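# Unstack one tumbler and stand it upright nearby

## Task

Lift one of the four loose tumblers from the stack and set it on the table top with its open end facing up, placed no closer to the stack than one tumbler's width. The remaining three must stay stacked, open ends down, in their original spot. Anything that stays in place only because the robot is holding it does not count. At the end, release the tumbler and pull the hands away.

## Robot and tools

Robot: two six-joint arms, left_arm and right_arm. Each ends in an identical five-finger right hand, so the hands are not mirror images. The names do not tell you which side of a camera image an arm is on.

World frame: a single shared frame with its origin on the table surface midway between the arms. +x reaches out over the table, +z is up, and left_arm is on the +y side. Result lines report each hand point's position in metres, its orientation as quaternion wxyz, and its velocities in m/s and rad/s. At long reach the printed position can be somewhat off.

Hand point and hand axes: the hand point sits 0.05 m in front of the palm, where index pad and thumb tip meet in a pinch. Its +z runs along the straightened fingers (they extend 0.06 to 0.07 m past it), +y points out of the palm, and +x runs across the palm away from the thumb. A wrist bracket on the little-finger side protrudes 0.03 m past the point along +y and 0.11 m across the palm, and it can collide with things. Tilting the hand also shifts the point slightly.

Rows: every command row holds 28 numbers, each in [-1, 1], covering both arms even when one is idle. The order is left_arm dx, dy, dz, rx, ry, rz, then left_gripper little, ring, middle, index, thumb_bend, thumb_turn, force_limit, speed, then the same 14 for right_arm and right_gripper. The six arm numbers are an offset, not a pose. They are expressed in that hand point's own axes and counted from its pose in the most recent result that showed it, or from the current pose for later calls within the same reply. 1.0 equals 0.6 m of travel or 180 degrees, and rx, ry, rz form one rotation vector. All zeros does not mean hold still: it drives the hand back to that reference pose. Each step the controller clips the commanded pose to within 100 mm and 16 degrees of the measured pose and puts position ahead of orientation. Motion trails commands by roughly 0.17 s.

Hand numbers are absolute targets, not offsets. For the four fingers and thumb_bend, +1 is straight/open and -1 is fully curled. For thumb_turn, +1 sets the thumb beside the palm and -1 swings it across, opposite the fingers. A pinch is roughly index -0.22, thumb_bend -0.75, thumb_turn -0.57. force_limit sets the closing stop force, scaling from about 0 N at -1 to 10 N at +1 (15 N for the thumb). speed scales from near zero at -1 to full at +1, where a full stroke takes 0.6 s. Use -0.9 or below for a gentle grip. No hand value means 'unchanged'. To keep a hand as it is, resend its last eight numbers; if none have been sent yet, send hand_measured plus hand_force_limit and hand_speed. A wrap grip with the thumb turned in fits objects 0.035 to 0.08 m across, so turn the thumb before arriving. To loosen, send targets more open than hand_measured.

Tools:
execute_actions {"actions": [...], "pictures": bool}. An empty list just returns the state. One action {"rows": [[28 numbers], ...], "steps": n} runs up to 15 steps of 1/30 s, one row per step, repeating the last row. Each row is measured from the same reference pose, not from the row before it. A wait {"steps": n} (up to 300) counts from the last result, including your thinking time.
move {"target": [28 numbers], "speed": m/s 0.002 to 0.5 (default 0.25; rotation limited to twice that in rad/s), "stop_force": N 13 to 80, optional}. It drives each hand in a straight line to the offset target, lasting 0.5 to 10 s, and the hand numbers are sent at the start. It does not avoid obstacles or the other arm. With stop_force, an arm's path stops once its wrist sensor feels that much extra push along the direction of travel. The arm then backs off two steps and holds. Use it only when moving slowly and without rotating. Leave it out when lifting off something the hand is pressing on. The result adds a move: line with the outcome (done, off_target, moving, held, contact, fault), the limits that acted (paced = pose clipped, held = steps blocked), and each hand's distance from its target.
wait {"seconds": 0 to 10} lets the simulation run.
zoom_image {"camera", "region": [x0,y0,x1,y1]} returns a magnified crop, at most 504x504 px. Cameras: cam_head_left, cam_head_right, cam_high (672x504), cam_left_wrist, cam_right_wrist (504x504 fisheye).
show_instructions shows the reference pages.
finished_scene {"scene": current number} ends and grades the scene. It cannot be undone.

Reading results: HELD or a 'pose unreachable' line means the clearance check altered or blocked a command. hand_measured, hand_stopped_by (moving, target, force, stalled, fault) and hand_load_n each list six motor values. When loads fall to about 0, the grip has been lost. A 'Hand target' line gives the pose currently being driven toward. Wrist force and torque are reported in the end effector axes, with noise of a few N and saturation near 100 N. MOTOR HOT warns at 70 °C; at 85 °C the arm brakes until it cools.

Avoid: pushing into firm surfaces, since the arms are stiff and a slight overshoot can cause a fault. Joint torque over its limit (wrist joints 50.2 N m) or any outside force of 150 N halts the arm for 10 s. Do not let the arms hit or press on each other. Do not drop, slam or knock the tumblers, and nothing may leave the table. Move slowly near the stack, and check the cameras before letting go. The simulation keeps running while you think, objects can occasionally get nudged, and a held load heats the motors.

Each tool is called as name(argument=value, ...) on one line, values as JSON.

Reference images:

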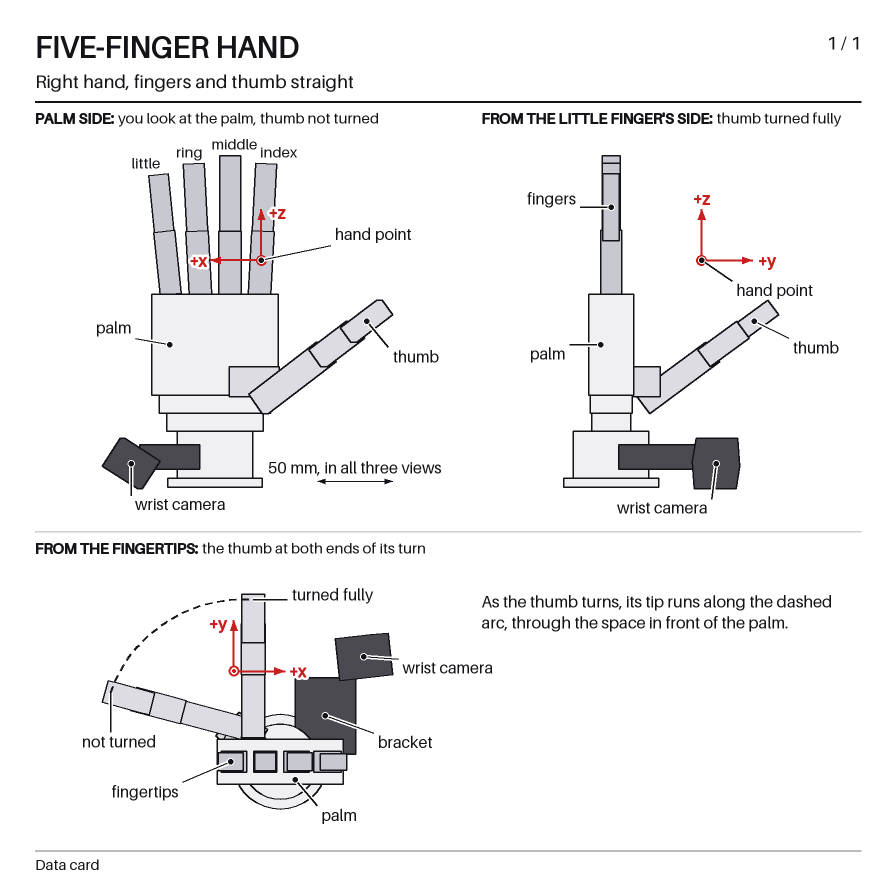

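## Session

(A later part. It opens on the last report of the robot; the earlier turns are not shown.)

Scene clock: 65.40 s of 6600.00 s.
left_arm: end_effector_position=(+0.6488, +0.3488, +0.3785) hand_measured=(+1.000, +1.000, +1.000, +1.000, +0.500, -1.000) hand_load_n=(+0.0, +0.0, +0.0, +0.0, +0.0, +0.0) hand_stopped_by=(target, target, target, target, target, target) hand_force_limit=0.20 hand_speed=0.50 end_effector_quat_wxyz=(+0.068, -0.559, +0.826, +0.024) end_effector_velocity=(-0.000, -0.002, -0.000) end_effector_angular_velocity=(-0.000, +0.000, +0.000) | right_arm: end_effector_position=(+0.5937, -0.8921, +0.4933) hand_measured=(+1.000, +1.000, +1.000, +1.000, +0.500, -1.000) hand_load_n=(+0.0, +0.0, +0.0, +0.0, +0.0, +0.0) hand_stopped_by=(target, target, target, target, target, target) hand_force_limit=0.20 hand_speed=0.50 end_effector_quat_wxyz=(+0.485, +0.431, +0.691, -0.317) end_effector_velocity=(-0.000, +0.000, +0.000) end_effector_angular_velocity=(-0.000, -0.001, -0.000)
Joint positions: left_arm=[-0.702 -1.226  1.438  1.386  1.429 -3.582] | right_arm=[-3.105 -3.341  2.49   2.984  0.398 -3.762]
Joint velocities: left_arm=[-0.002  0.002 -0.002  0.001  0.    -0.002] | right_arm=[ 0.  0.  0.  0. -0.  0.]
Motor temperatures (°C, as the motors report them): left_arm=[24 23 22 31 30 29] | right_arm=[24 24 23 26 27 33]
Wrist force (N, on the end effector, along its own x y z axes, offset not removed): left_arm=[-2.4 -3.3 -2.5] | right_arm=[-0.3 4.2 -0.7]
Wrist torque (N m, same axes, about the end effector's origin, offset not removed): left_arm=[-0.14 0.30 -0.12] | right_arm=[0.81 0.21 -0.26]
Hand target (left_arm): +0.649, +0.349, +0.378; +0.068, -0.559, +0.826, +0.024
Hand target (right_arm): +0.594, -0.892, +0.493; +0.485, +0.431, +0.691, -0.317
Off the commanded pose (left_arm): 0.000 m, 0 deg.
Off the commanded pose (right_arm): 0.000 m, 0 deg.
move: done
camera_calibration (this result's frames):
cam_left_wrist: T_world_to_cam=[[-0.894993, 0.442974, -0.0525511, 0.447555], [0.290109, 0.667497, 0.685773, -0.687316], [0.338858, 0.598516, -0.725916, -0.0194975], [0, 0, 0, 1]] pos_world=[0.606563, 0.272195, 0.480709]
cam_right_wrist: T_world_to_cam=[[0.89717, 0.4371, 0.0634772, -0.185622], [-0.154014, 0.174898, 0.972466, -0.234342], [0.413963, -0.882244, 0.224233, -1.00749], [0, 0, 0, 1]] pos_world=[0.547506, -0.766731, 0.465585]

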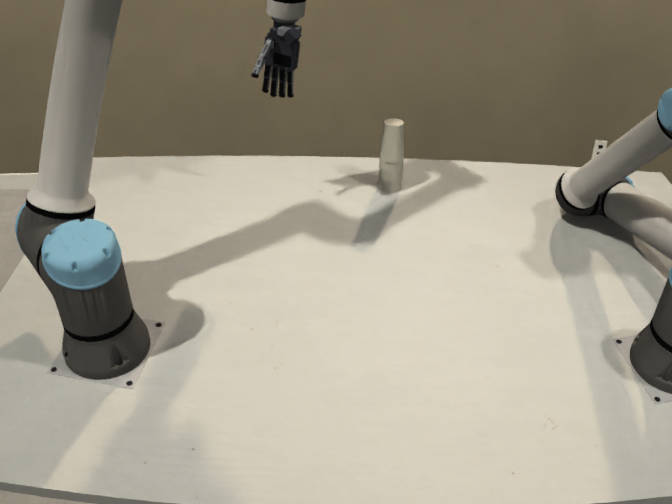

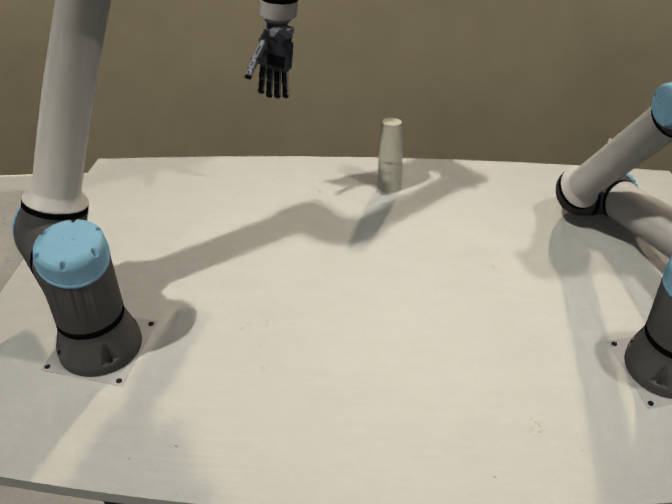

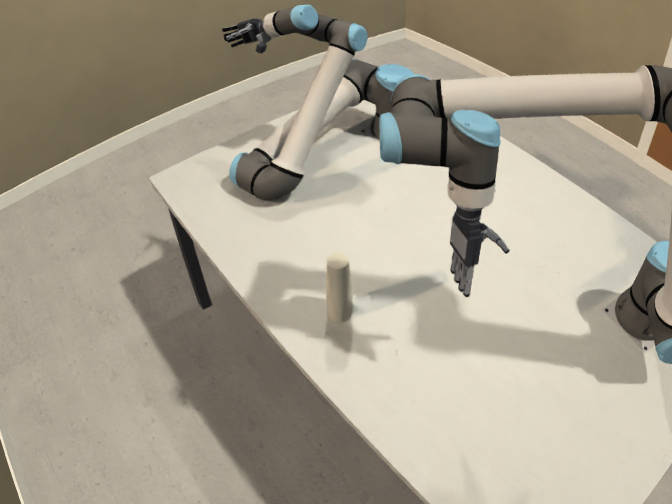

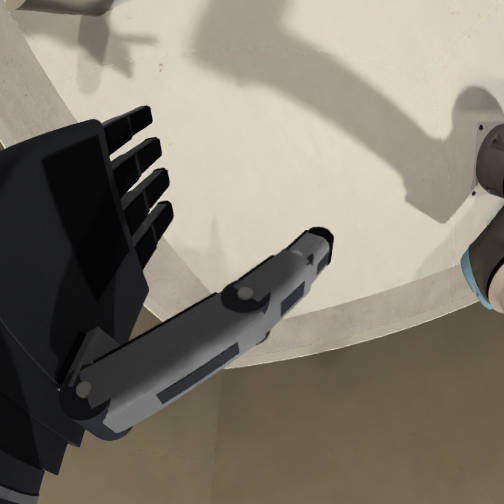

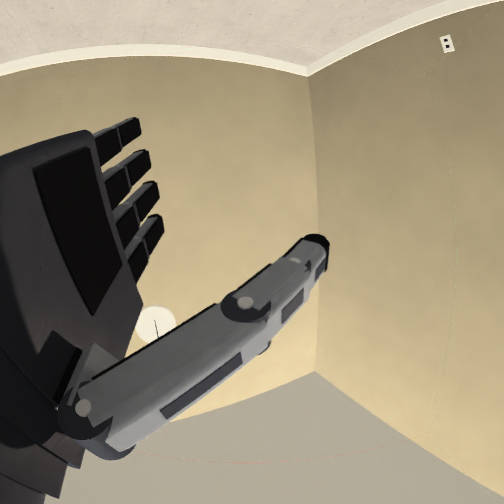

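move(target=[0,0,0,0,0,0.63,1,1,1,1,0.5,-1,0.2,0.5,0,0,0,0,0,0,1,1,1,1,0.5,-1,0.2,0.5], speed=0.5)

move(target=[0,0,0,0,-0.5,0,1,1,1,1,0.5,-1,0.2,0.5,0,0,0,0,0,0,1,1,1,1,0.5,-1,0.2,0.5], speed=0.4)

Scene clock: 77.10 s of 6600.00 s.
left_arm: end_effector_position=(+0.6487, +0.3488, +0.3786) hand_measured=(+1.000, +1.000, +1.000, +1.000, +0.500, -1.000) hand_load_n=(+0.0, +0.0, +0.0, +0.0, +0.0, +0.0) hand_stopped_by=(target, target, target, target, target, target) hand_force_limit=0.20 hand_speed=0.50 end_effector_quat_wxyz=(+0.017, +0.383, +0.921, +0.070) end_effector_velocity=(-0.001, -0.000, -0.000) end_effector_angular_velocity=(-0.000, +0.004, -0.014) | right_arm: end_effector_position=(+0.5937, -0.8921, +0.4933) hand_measured=(+1.000, +1.000, +1.000, +1.000, +0.500, -1.000) hand_load_n=(+0.0, +0.0, +0.0, +0.0, +0.0, +0.0) hand_stopped_by=(target, target, target, target, target, target) hand_force_limit=0.20 hand_speed=0.50 end_effector_quat_wxyz=(+0.485, +0.431, +0.691, -0.317) end_effector_velocity=(+0.000, -0.000, +0.000) end_effector_angular_velocity=(+0.001, -0.001, -0.001)
Joint positions: left_arm=[-0.81  -1.402  1.675  1.339  1.433 -1.713] | right_arm=[-3.105 -3.341  2.49   2.984  0.398 -3.762]
Joint velocities: left_arm=[-0.    -0.002  0.003 -0.     0.002  0.014] | right_arm=[-0.     0.    -0.    -0.     0.     0.002]
Motor temperatures (°C, as the motors report them): left_arm=[24 23 22 31 30 29] | right_arm=[24 24 23 26 27 33]
Wrist force (N, on the end effector, along its own x y z axes, offset not removed): left_arm=[2.3 -1.1 -0.9] | right_arm=[-2.0 -0.7 0.1]
Wrist torque (N m, same axes, about the end effector's origin, offset not removed): left_arm=[0.13 -0.30 0.21] | right_arm=[-0.11 0.35 -0.51]
Hand target (left_arm): +0.649, +0.349, +0.379; +0.017, +0.384, +0.921, +0.070
Hand target (right_arm): +0.594, -0.892, +0.493; +0.485, +0.431, +0.691, -0.317
Off the commanded pose (left_arm): 0.000 m, 0 deg.
Off the commanded pose (right_arm): 0.000 m, 0 deg.
After step 90, 6.03 s passed at rest.
move: done
camera_calibration (this result's frames):
cam_left_wrist: T_world_to_cam=[[0.754556, 0.646409, 0.113135, -0.756209], [0.495779, -0.674474, 0.547072, -0.300171], [0.429939, -0.356706, -0.829405, 0.293834], [0, 0, 0, 1]] pos_world=[0.59309, 0.391176, 0.493477]
cam_right_wrist: T_world_to_cam=[[0.89717, 0.4371, 0.0634775, -0.185622], [-0.154015, 0.174897, 0.972466, -0.234343], [0.413963, -0.882244, 0.224232, -1.00749], [0, 0, 0, 1]] pos_world=[0.547506, -0.766731, 0.465585]

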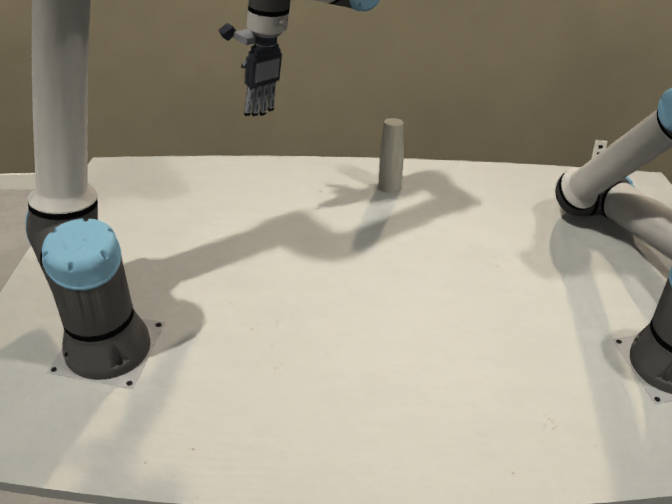

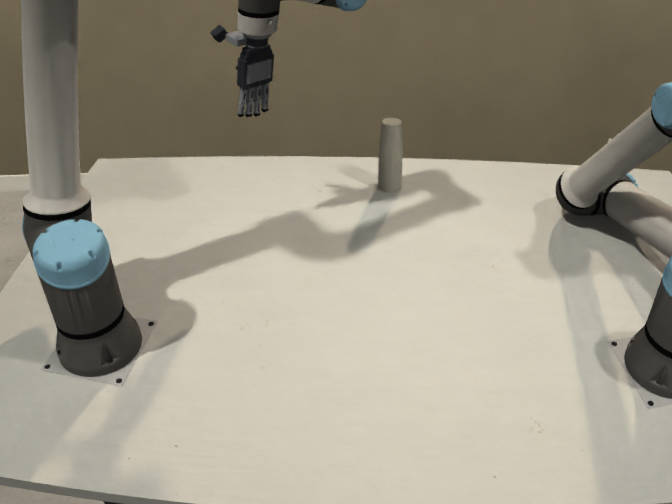

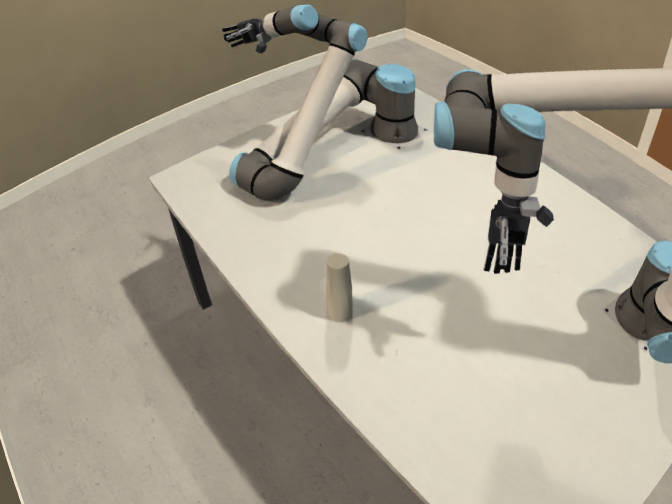

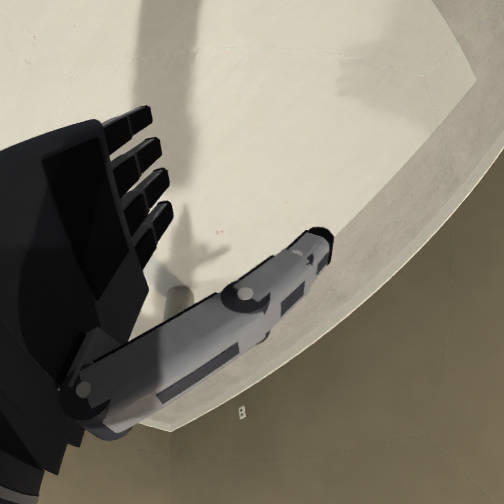

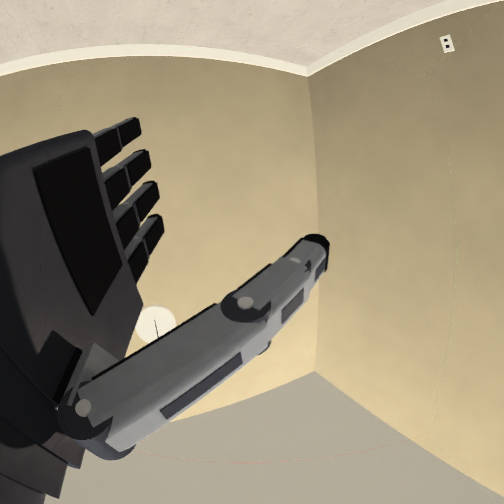

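Scene clock: 79.73 s of 6600.00 s.
left_arm: end_effector_position=(+0.6486, +0.3489, +0.3791) hand_measured=(+1.000, +1.000, +1.000, +1.000, +0.500, -1.000) hand_load_n=(+0.0, +0.0, +0.0, +0.0, +0.0, +0.0) hand_stopped_by=(target, target, target, target, target, target) hand_force_limit=0.20 hand_speed=0.50 end_effector_quat_wxyz=(+0.663, +0.321, +0.639, -0.221) end_effector_velocity=(+0.000, -0.000, -0.001) end_effector_angular_velocity=(-0.006, -0.008, -0.002) | right_arm: end_effector_position=(+0.5937, -0.8921, +0.4933) hand_measured=(+1.000, +1.000, +1.000, +1.000, +0.500, -1.000) hand_load_n=(+0.0, +0.0, +0.0, +0.0, +0.0, +0.0) hand_stopped_by=(target, target, target, target, target, target) hand_force_limit=0.20 hand_speed=0.50 end_effector_quat_wxyz=(+0.485, +0.431, +0.691, -0.317) end_effector_velocity=(+0.000, +0.000, +0.000) end_effector_angular_velocity=(+0.002, -0.003, -0.001)
Joint positions: left_arm=[-0.783 -1.893  2.438 -0.521  1.457 -1.43 ] | right_arm=[-3.105 -3.341  2.49   2.984  0.398 -3.762]
Joint velocities: left_arm=[ 0.003  0.005  0.005 -0.021  0.005  0.003] | right_arm=[ 0.    -0.    -0.    -0.     0.     0.004]
Motor temperatures (°C, as the motors report them): left_arm=[24 23 22 31 30 29] | right_arm=[24 24 23 26 27 33]
Wrist force (N, on the end effector, along its own x y z axes, offset not removed): left_arm=[1.2 -0.8 -1.3] | right_arm=[4.2 -0.8 -7.6]
Wrist torque (N m, same axes, about the end effector's origin, offset not removed): left_arm=[0.22 -0.28 0.09] | right_arm=[0.63 -0.14 -0.06]
Hand target (left_arm): +0.649, +0.349, +0.379; +0.663, +0.321, +0.639, -0.221
Hand target (right_arm): +0.594, -0.892, +0.493; +0.485, +0.431, +0.691, -0.317
Off the commanded pose (left_arm): 0.001 m, 0 deg.
Off the commanded pose (right_arm): 0.000 m, 0 deg.
move: done
camera_calibration (this result's frames):
cam_left_wrist: T_world_to_cam=[[0.714243, 0.666631, 0.213213, -0.775109], [-0.507182, 0.283049, 0.814033, -0.0850438], [0.48231, -0.689555, 0.540269, -0.142686], [0, 0, 0, 1]] pos_world=[0.579302, 0.442394, 0.31158]
cam_right_wrist: T_world_to_cam=[[0.89717, 0.4371, 0.0634774, -0.185622], [-0.154015, 0.174898, 0.972466, -0.234342], [0.413963, -0.882244, 0.224233, -1.00749], [0, 0, 0, 1]] pos_world=[0.547506, -0.766731, 0.465585]

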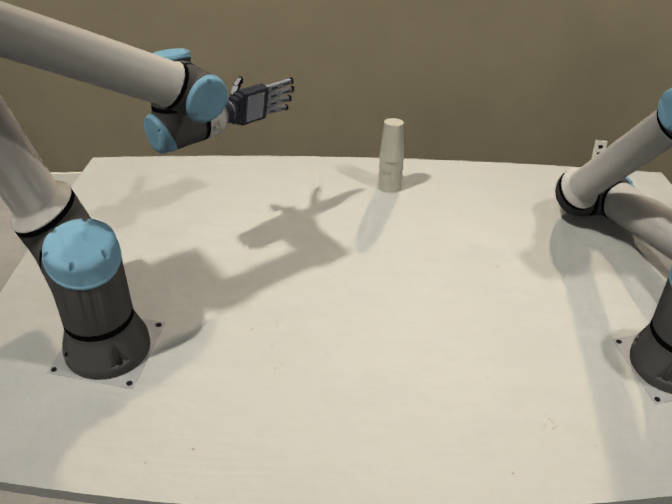

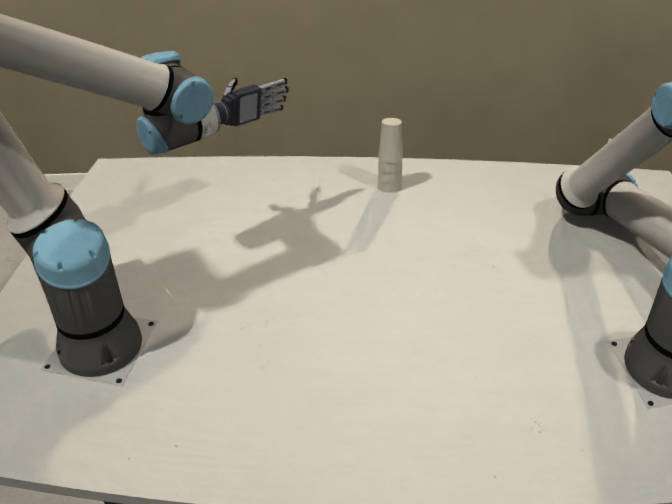

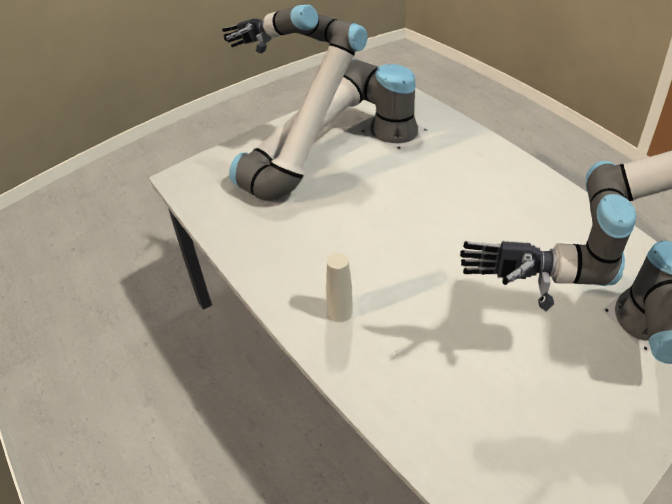

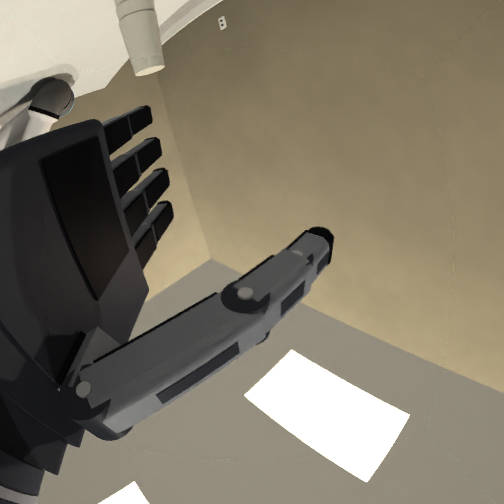

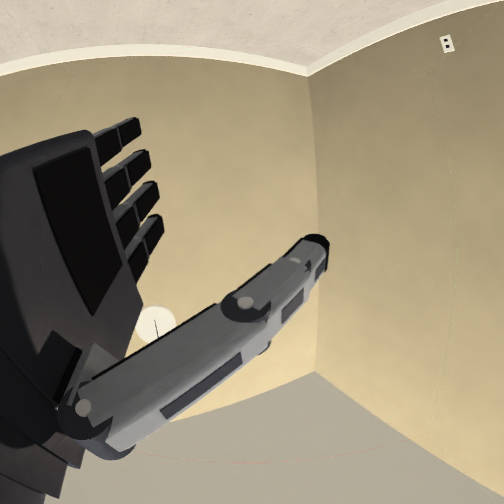

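move(target=[0.29,-0.263,0.315,0,0,-0.045,1,1,1,1,0.8,-1,0.2,0.5,0,0,0,0,0,0,1,1,1,1,0.5,-1,0.2,0.5], speed=0.25)

Scene clock: 87.27 s of 6600.00 s.
left_arm: end_effector_position=(+0.6857, +0.1257, +0.1800) hand_measured=(+1.000, +1.000, +1.000, +1.000, +0.800, -1.000) hand_load_n=(+0.0, +0.0, +0.0, +0.0, +0.0, +0.0) hand_stopped_by=(target, target, target, target, target, target) hand_force_limit=0.20 hand_speed=0.50 end_effector_quat_wxyz=(+0.646, +0.275, +0.660, -0.267) end_effector_velocity=(+0.000, -0.002, -0.000) end_effector_angular_velocity=(-0.001, -0.001, -0.001) | right_arm: end_effector_position=(+0.5937, -0.8921, +0.4933) hand_measured=(+1.000, +1.000, +1.000, +1.000, +0.500, -1.000) hand_load_n=(+0.0, +0.0, +0.0, +0.0, +0.0, +0.0) hand_stopped_by=(target, target, target, target, target, target) hand_force_limit=0.20 hand_speed=0.50 end_effector_quat_wxyz=(+0.485, +0.431, +0.691, -0.317) end_effector_velocity=(+0.000, -0.000, -0.000) end_effector_angular_velocity=(+0.001, -0.001, -0.000)
Joint positions: left_arm=[-1.022 -1.28   2.319 -1.014  1.218 -1.577] | right_arm=[-3.105 -3.341  2.49   2.984  0.398 -3.762]
Joint velocities: left_arm=[-0.001  0.004 -0.003 -0.002  0.    -0.   ] | right_arm=[-0.    -0.    -0.    -0.     0.001  0.001]
Motor temperatures (°C, as the motors report them): left_arm=[24 23 22 31 30 29] | right_arm=[24 24 23 26 27 33]
Wrist force (N, on the end effector, along its own x y z axes, offset not removed): left_arm=[0.7 -4.7 -2.4] | right_arm=[1.9 -0.8 -3.3]
Wrist torque (N m, same axes, about the end effector's origin, offset not removed): left_arm=[-0.34 -0.11 -0.04] | right_arm=[0.25 -0.07 -0.06]
Hand target (left_arm): +0.686, +0.126, +0.180; +0.646, +0.275, +0.660, -0.267
Hand target (right_arm): +0.594, -0.892, +0.493; +0.485, +0.431, +0.691, -0.317
Off the commanded pose (left_arm): 0.000 m, 0 deg.
Off the commanded pose (right_arm): 0.000 m, 0 deg.
After step 90, 2.67 s passed at rest.
move: done
camera_calibration (this result's frames):
cam_left_wrist: T_world_to_cam=[[0.726432, 0.683292, 0.0735452, -0.595708], [-0.425856, 0.363565, 0.828533, 0.0904909], [0.539392, -0.633193, 0.555089, -0.255747], [0, 0, 0, 1]] pos_world=[0.609225, 0.212206, 0.110799]
cam_right_wrist: T_world_to_cam=[[0.89717, 0.4371, 0.0634772, -0.185622], [-0.154014, 0.174898, 0.972466, -0.234343], [0.413963, -0.882244, 0.224232, -1.00749], [0, 0, 0, 1]] pos_world=[0.547506, -0.766731, 0.465585]

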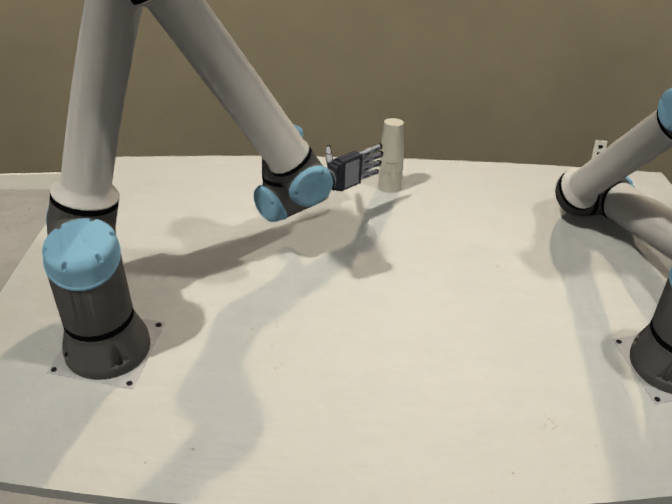

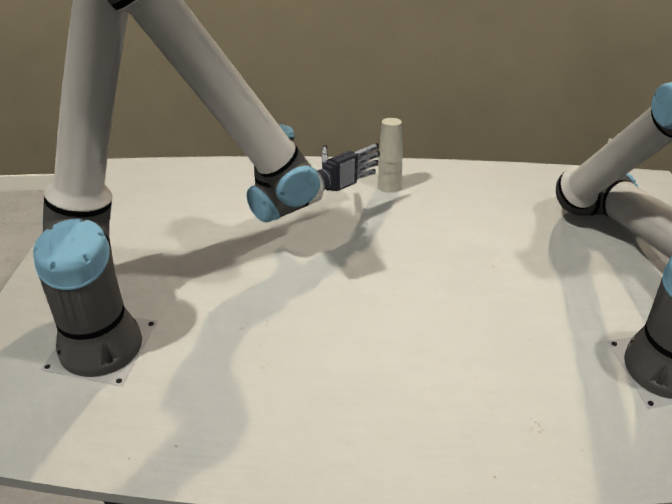

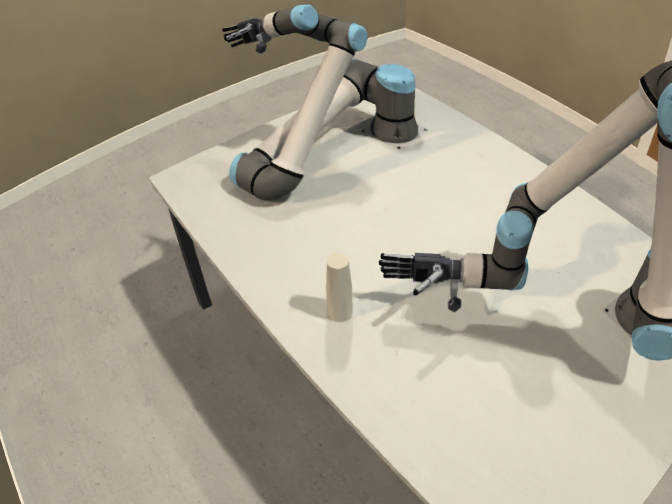

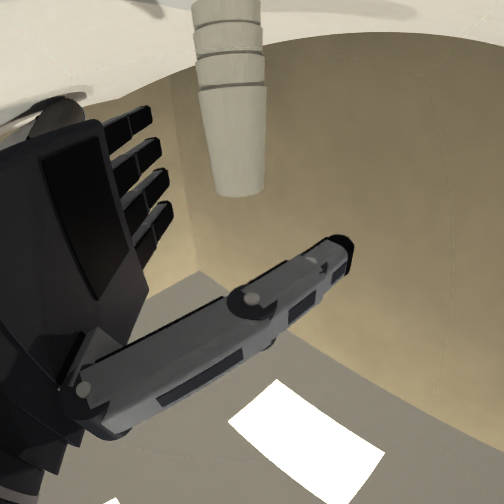

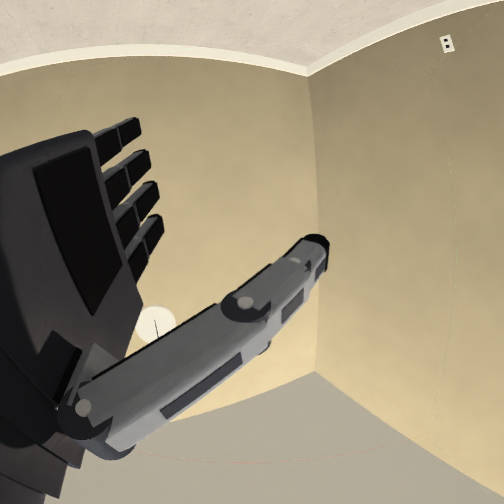

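move(target=[0.017,0,0.2,0,0,0,1,1,1,1,0.8,-1,0.2,0.5,0,0,0,0,0,0,1,1,1,1,0.5,-1,0.2,0.5], speed=0.08)

Scene clock: 92.50 s of 6600.00 s.
left_arm: end_effector_position=(+0.7701, +0.0412, +0.1669) hand_measured=(+1.000, +1.000, +1.000, +1.000, +0.800, -1.000) hand_load_n=(+0.0, +0.0, +0.0, +0.0, +0.0, +0.0) hand_stopped_by=(target, target, target, target, target, target) hand_force_limit=0.20 hand_speed=0.50 end_effector_quat_wxyz=(+0.646, +0.275, +0.660, -0.267) end_effector_velocity=(+0.002, -0.000, -0.001) end_effector_angular_velocity=(+0.002, +0.001, +0.001) | right_arm: end_effector_position=(+0.5937, -0.8921, +0.4933) hand_measured=(+1.000, +1.000, +1.000, +1.000, +0.500, -1.000) hand_load_n=(+0.0, +0.0, +0.0, +0.0, +0.0, +0.0) hand_stopped_by=(target, target, target, target, target, target) hand_force_limit=0.20 hand_speed=0.50 end_effector_quat_wxyz=(+0.485, +0.431, +0.691, -0.317) end_effector_velocity=(+0.000, -0.000, -0.000) end_effector_angular_velocity=(+0.001, +0.000, -0.000)
Joint positions: left_arm=[-0.951 -1.12   2.087 -0.943  1.289 -1.575] | right_arm=[-3.105 -3.341  2.49   2.984  0.398 -3.762]
Joint velocities: left_arm=[ 0.002  0.003 -0.003  0.002  0.001 -0.   ] | right_arm=[-0.001 -0.    -0.     0.     0.001 -0.   ]
Motor temperatures (°C, as the motors report them): left_arm=[24 23 22 31 30 29] | right_arm=[24 24 23 26 27 33]
Wrist force (N, on the end effector, along its own x y z axes, offset not removed): left_arm=[0.2 -2.9 -2.8] | right_arm=[1.8 0.9 -4.8]
Wrist torque (N m, same axes, about the end effector's origin, offset not removed): left_arm=[-0.02 -0.09 0.03] | right_arm=[0.49 -0.03 -0.13]
Hand target (left_arm): +0.770, +0.041, +0.167; +0.646, +0.275, +0.660, -0.267
Hand target (right_arm): +0.594, -0.892, +0.493; +0.485, +0.431, +0.691, -0.317
Off the commanded pose (left_arm): 0.000 m, 0 deg.
Off the commanded pose (right_arm): 0.000 m, 0 deg.
After step 90, 0.23 s passed at rest.
move: done
camera_calibration (this result's frames):
cam_left_wrist: T_world_to_cam=[[0.726427, 0.683295, 0.0735599, -0.598295], [-0.425874, 0.363563, 0.828525, 0.168012], [0.539383, -0.63319, 0.5551, -0.34759], [0, 0, 0, 1]] pos_world=[0.693654, 0.127639, 0.0977552]
cam_right_wrist: T_world_to_cam=[[0.89717, 0.4371, 0.0634773, -0.185622], [-0.154014, 0.174898, 0.972466, -0.234342], [0.413963, -0.882244, 0.224233, -1.00749], [0, 0, 0, 1]] pos_world=[0.547506, -0.766731, 0.465585]

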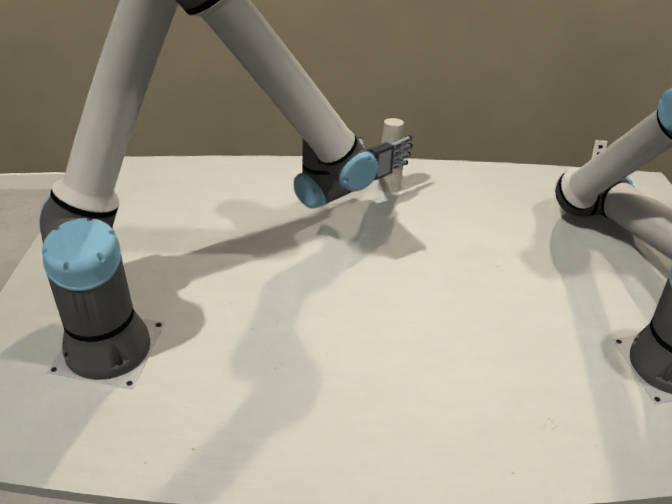

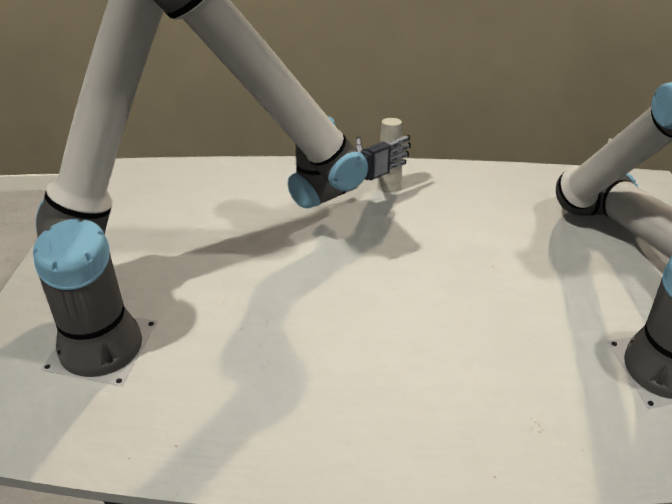

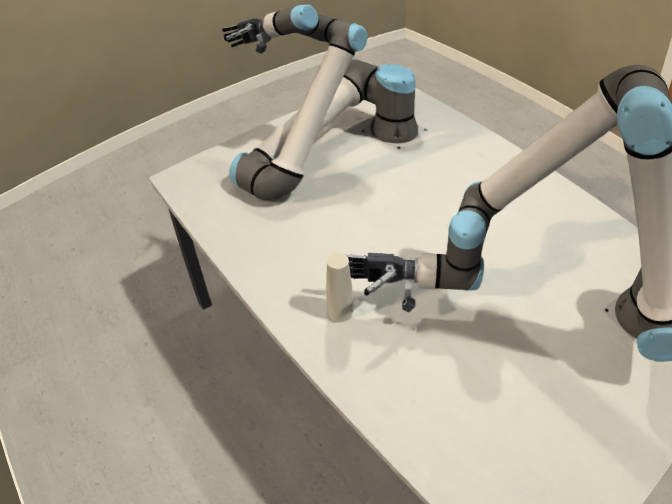

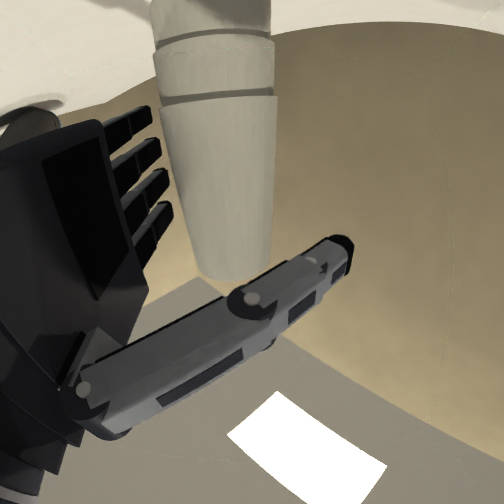

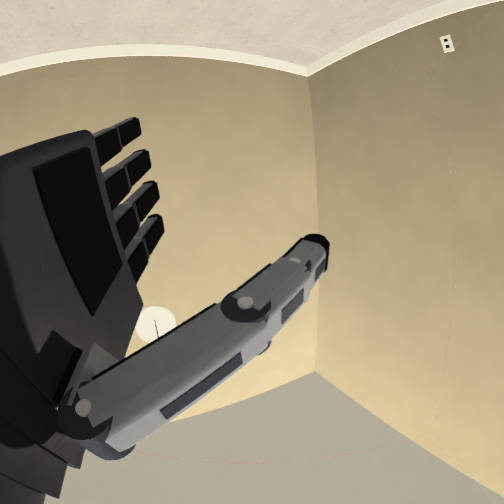

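move(target=[0.015,0,0.1,0,0,0,1,1,1,1,0.8,-1,0.2,0.5,0,0,0,0,0,0,1,1,1,1,0.5,-1,0.2,0.5], speed=0.05)

Scene clock: 99.27 s of 6600.00 s.
left_arm: end_effector_position=(+0.8121, -0.0009, +0.1565) hand_measured=(+1.000, +1.000, +1.000, +1.000, +0.800, -1.000) hand_load_n=(+0.0, +0.0, +0.0, +0.0, +0.0, +0.0) hand_stopped_by=(target, target, target, target, target, target) hand_force_limit=0.20 hand_speed=0.50 end_effector_quat_wxyz=(+0.646, +0.275, +0.660, -0.267) end_effector_velocity=(+0.002, -0.000, -0.002) end_effector_angular_velocity=(+0.001, +0.002, +0.002) | right_arm: end_effector_position=(+0.5937, -0.8921, +0.4933) hand_measured=(+1.000, +1.000, +1.000, +1.000, +0.500, -1.000) hand_load_n=(+0.0, +0.0, +0.0, +0.0, +0.0, +0.0) hand_stopped_by=(target, target, target, target, target, target) hand_force_limit=0.20 hand_speed=0.50 end_effector_quat_wxyz=(+0.485, +0.431, +0.691, -0.317) end_effector_velocity=(+0.000, +0.000, -0.000) end_effector_angular_velocity=(+0.000, +0.001, +0.001)
Joint positions: left_arm=[-0.925 -1.039  1.967 -0.904  1.315 -1.575] | right_arm=[-3.105 -3.341  2.49   2.984  0.398 -3.762]
Joint velocities: left_arm=[ 0.001  0.004 -0.003  0.002 -0.001 -0.001] | right_arm=[-0.    -0.    -0.    -0.     0.001 -0.001]
Motor temperatures (°C, as the motors report them): left_arm=[24 23 22 31 30 29] | right_arm=[24 24 23 26 27 33]
Wrist force (N, on the end effector, along its own x y z axes, offset not removed): left_arm=[0.0 -2.7 -6.0] | right_arm=[2.4 -3.9 2.8]
Wrist torque (N m, same axes, about the end effector's origin, offset not removed): left_arm=[0.21 0.10 -0.15] | right_arm=[-0.62 -0.28 -0.29]
Hand target (left_arm): +0.812, -0.001, +0.156; +0.646, +0.275, +0.660, -0.267
Hand target (right_arm): +0.594, -0.892, +0.493; +0.485, +0.431, +0.691, -0.317
Off the commanded pose (left_arm): 0.000 m, 0 deg.
Off the commanded pose (right_arm): 0.000 m, 0 deg.
After step 90, 2.17 s passed at rest.
move: done
camera_calibration (this result's frames):
cam_left_wrist: T_world_to_cam=[[0.726425, 0.683297, 0.0735648, -0.599301], [-0.425885, 0.363565, 0.828518, 0.209841], [0.539379, -0.633186, 0.555109, -0.391163], [0, 0, 0, 1]] pos_world=[0.7357, 0.0855307, 0.0873684]
cam_right_wrist: T_world_to_cam=[[0.89717, 0.4371, 0.0634771, -0.185622], [-0.154014, 0.174898, 0.972466, -0.234342], [0.413963, -0.882244, 0.224233, -1.00749], [0, 0, 0, 1]] pos_world=[0.547506, -0.766731, 0.465585]

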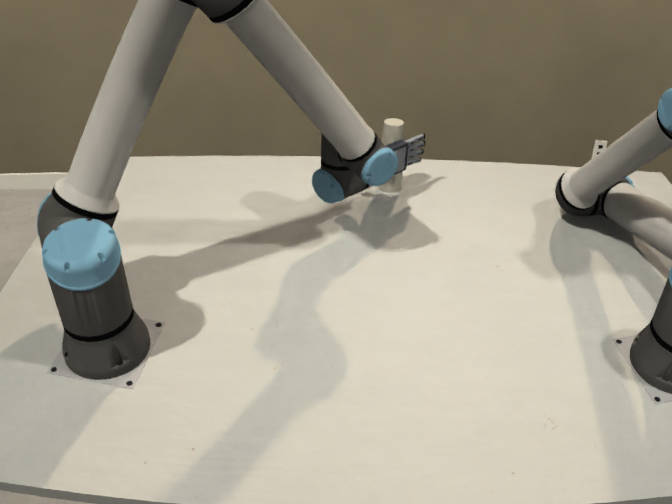

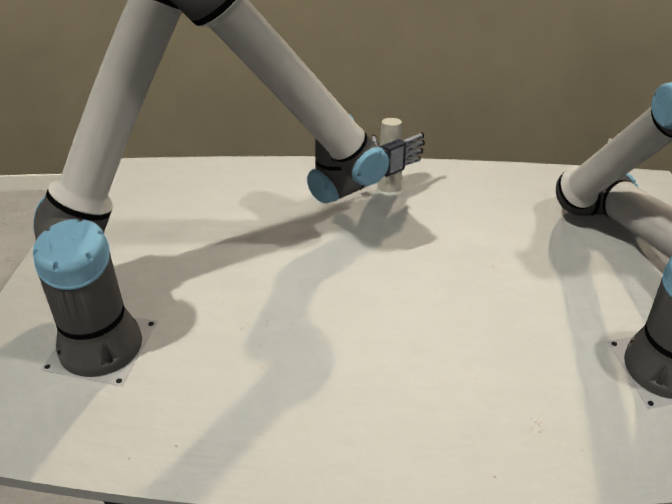

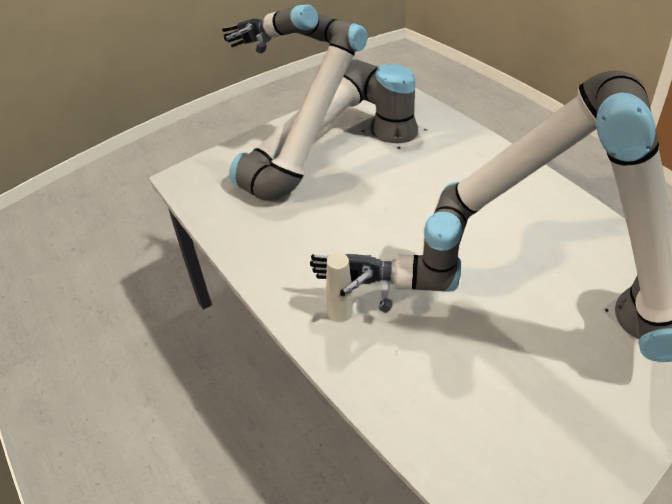

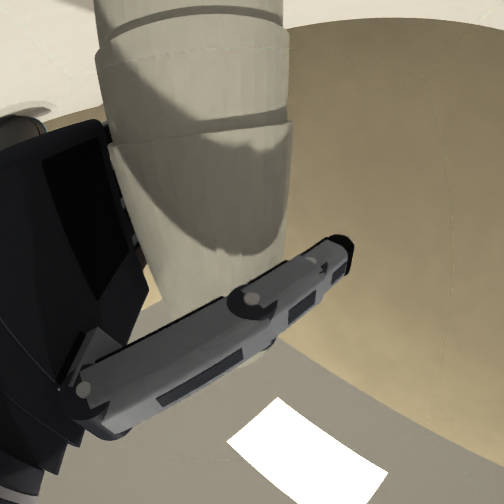

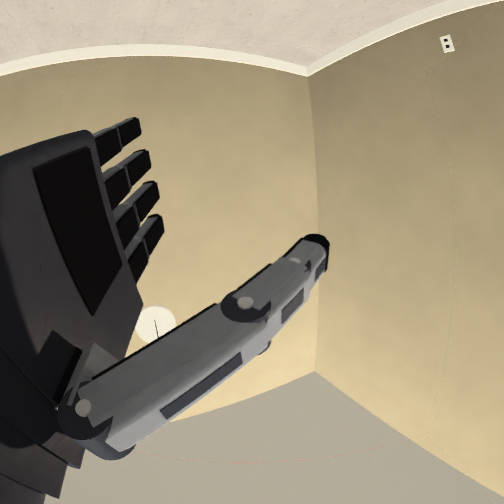

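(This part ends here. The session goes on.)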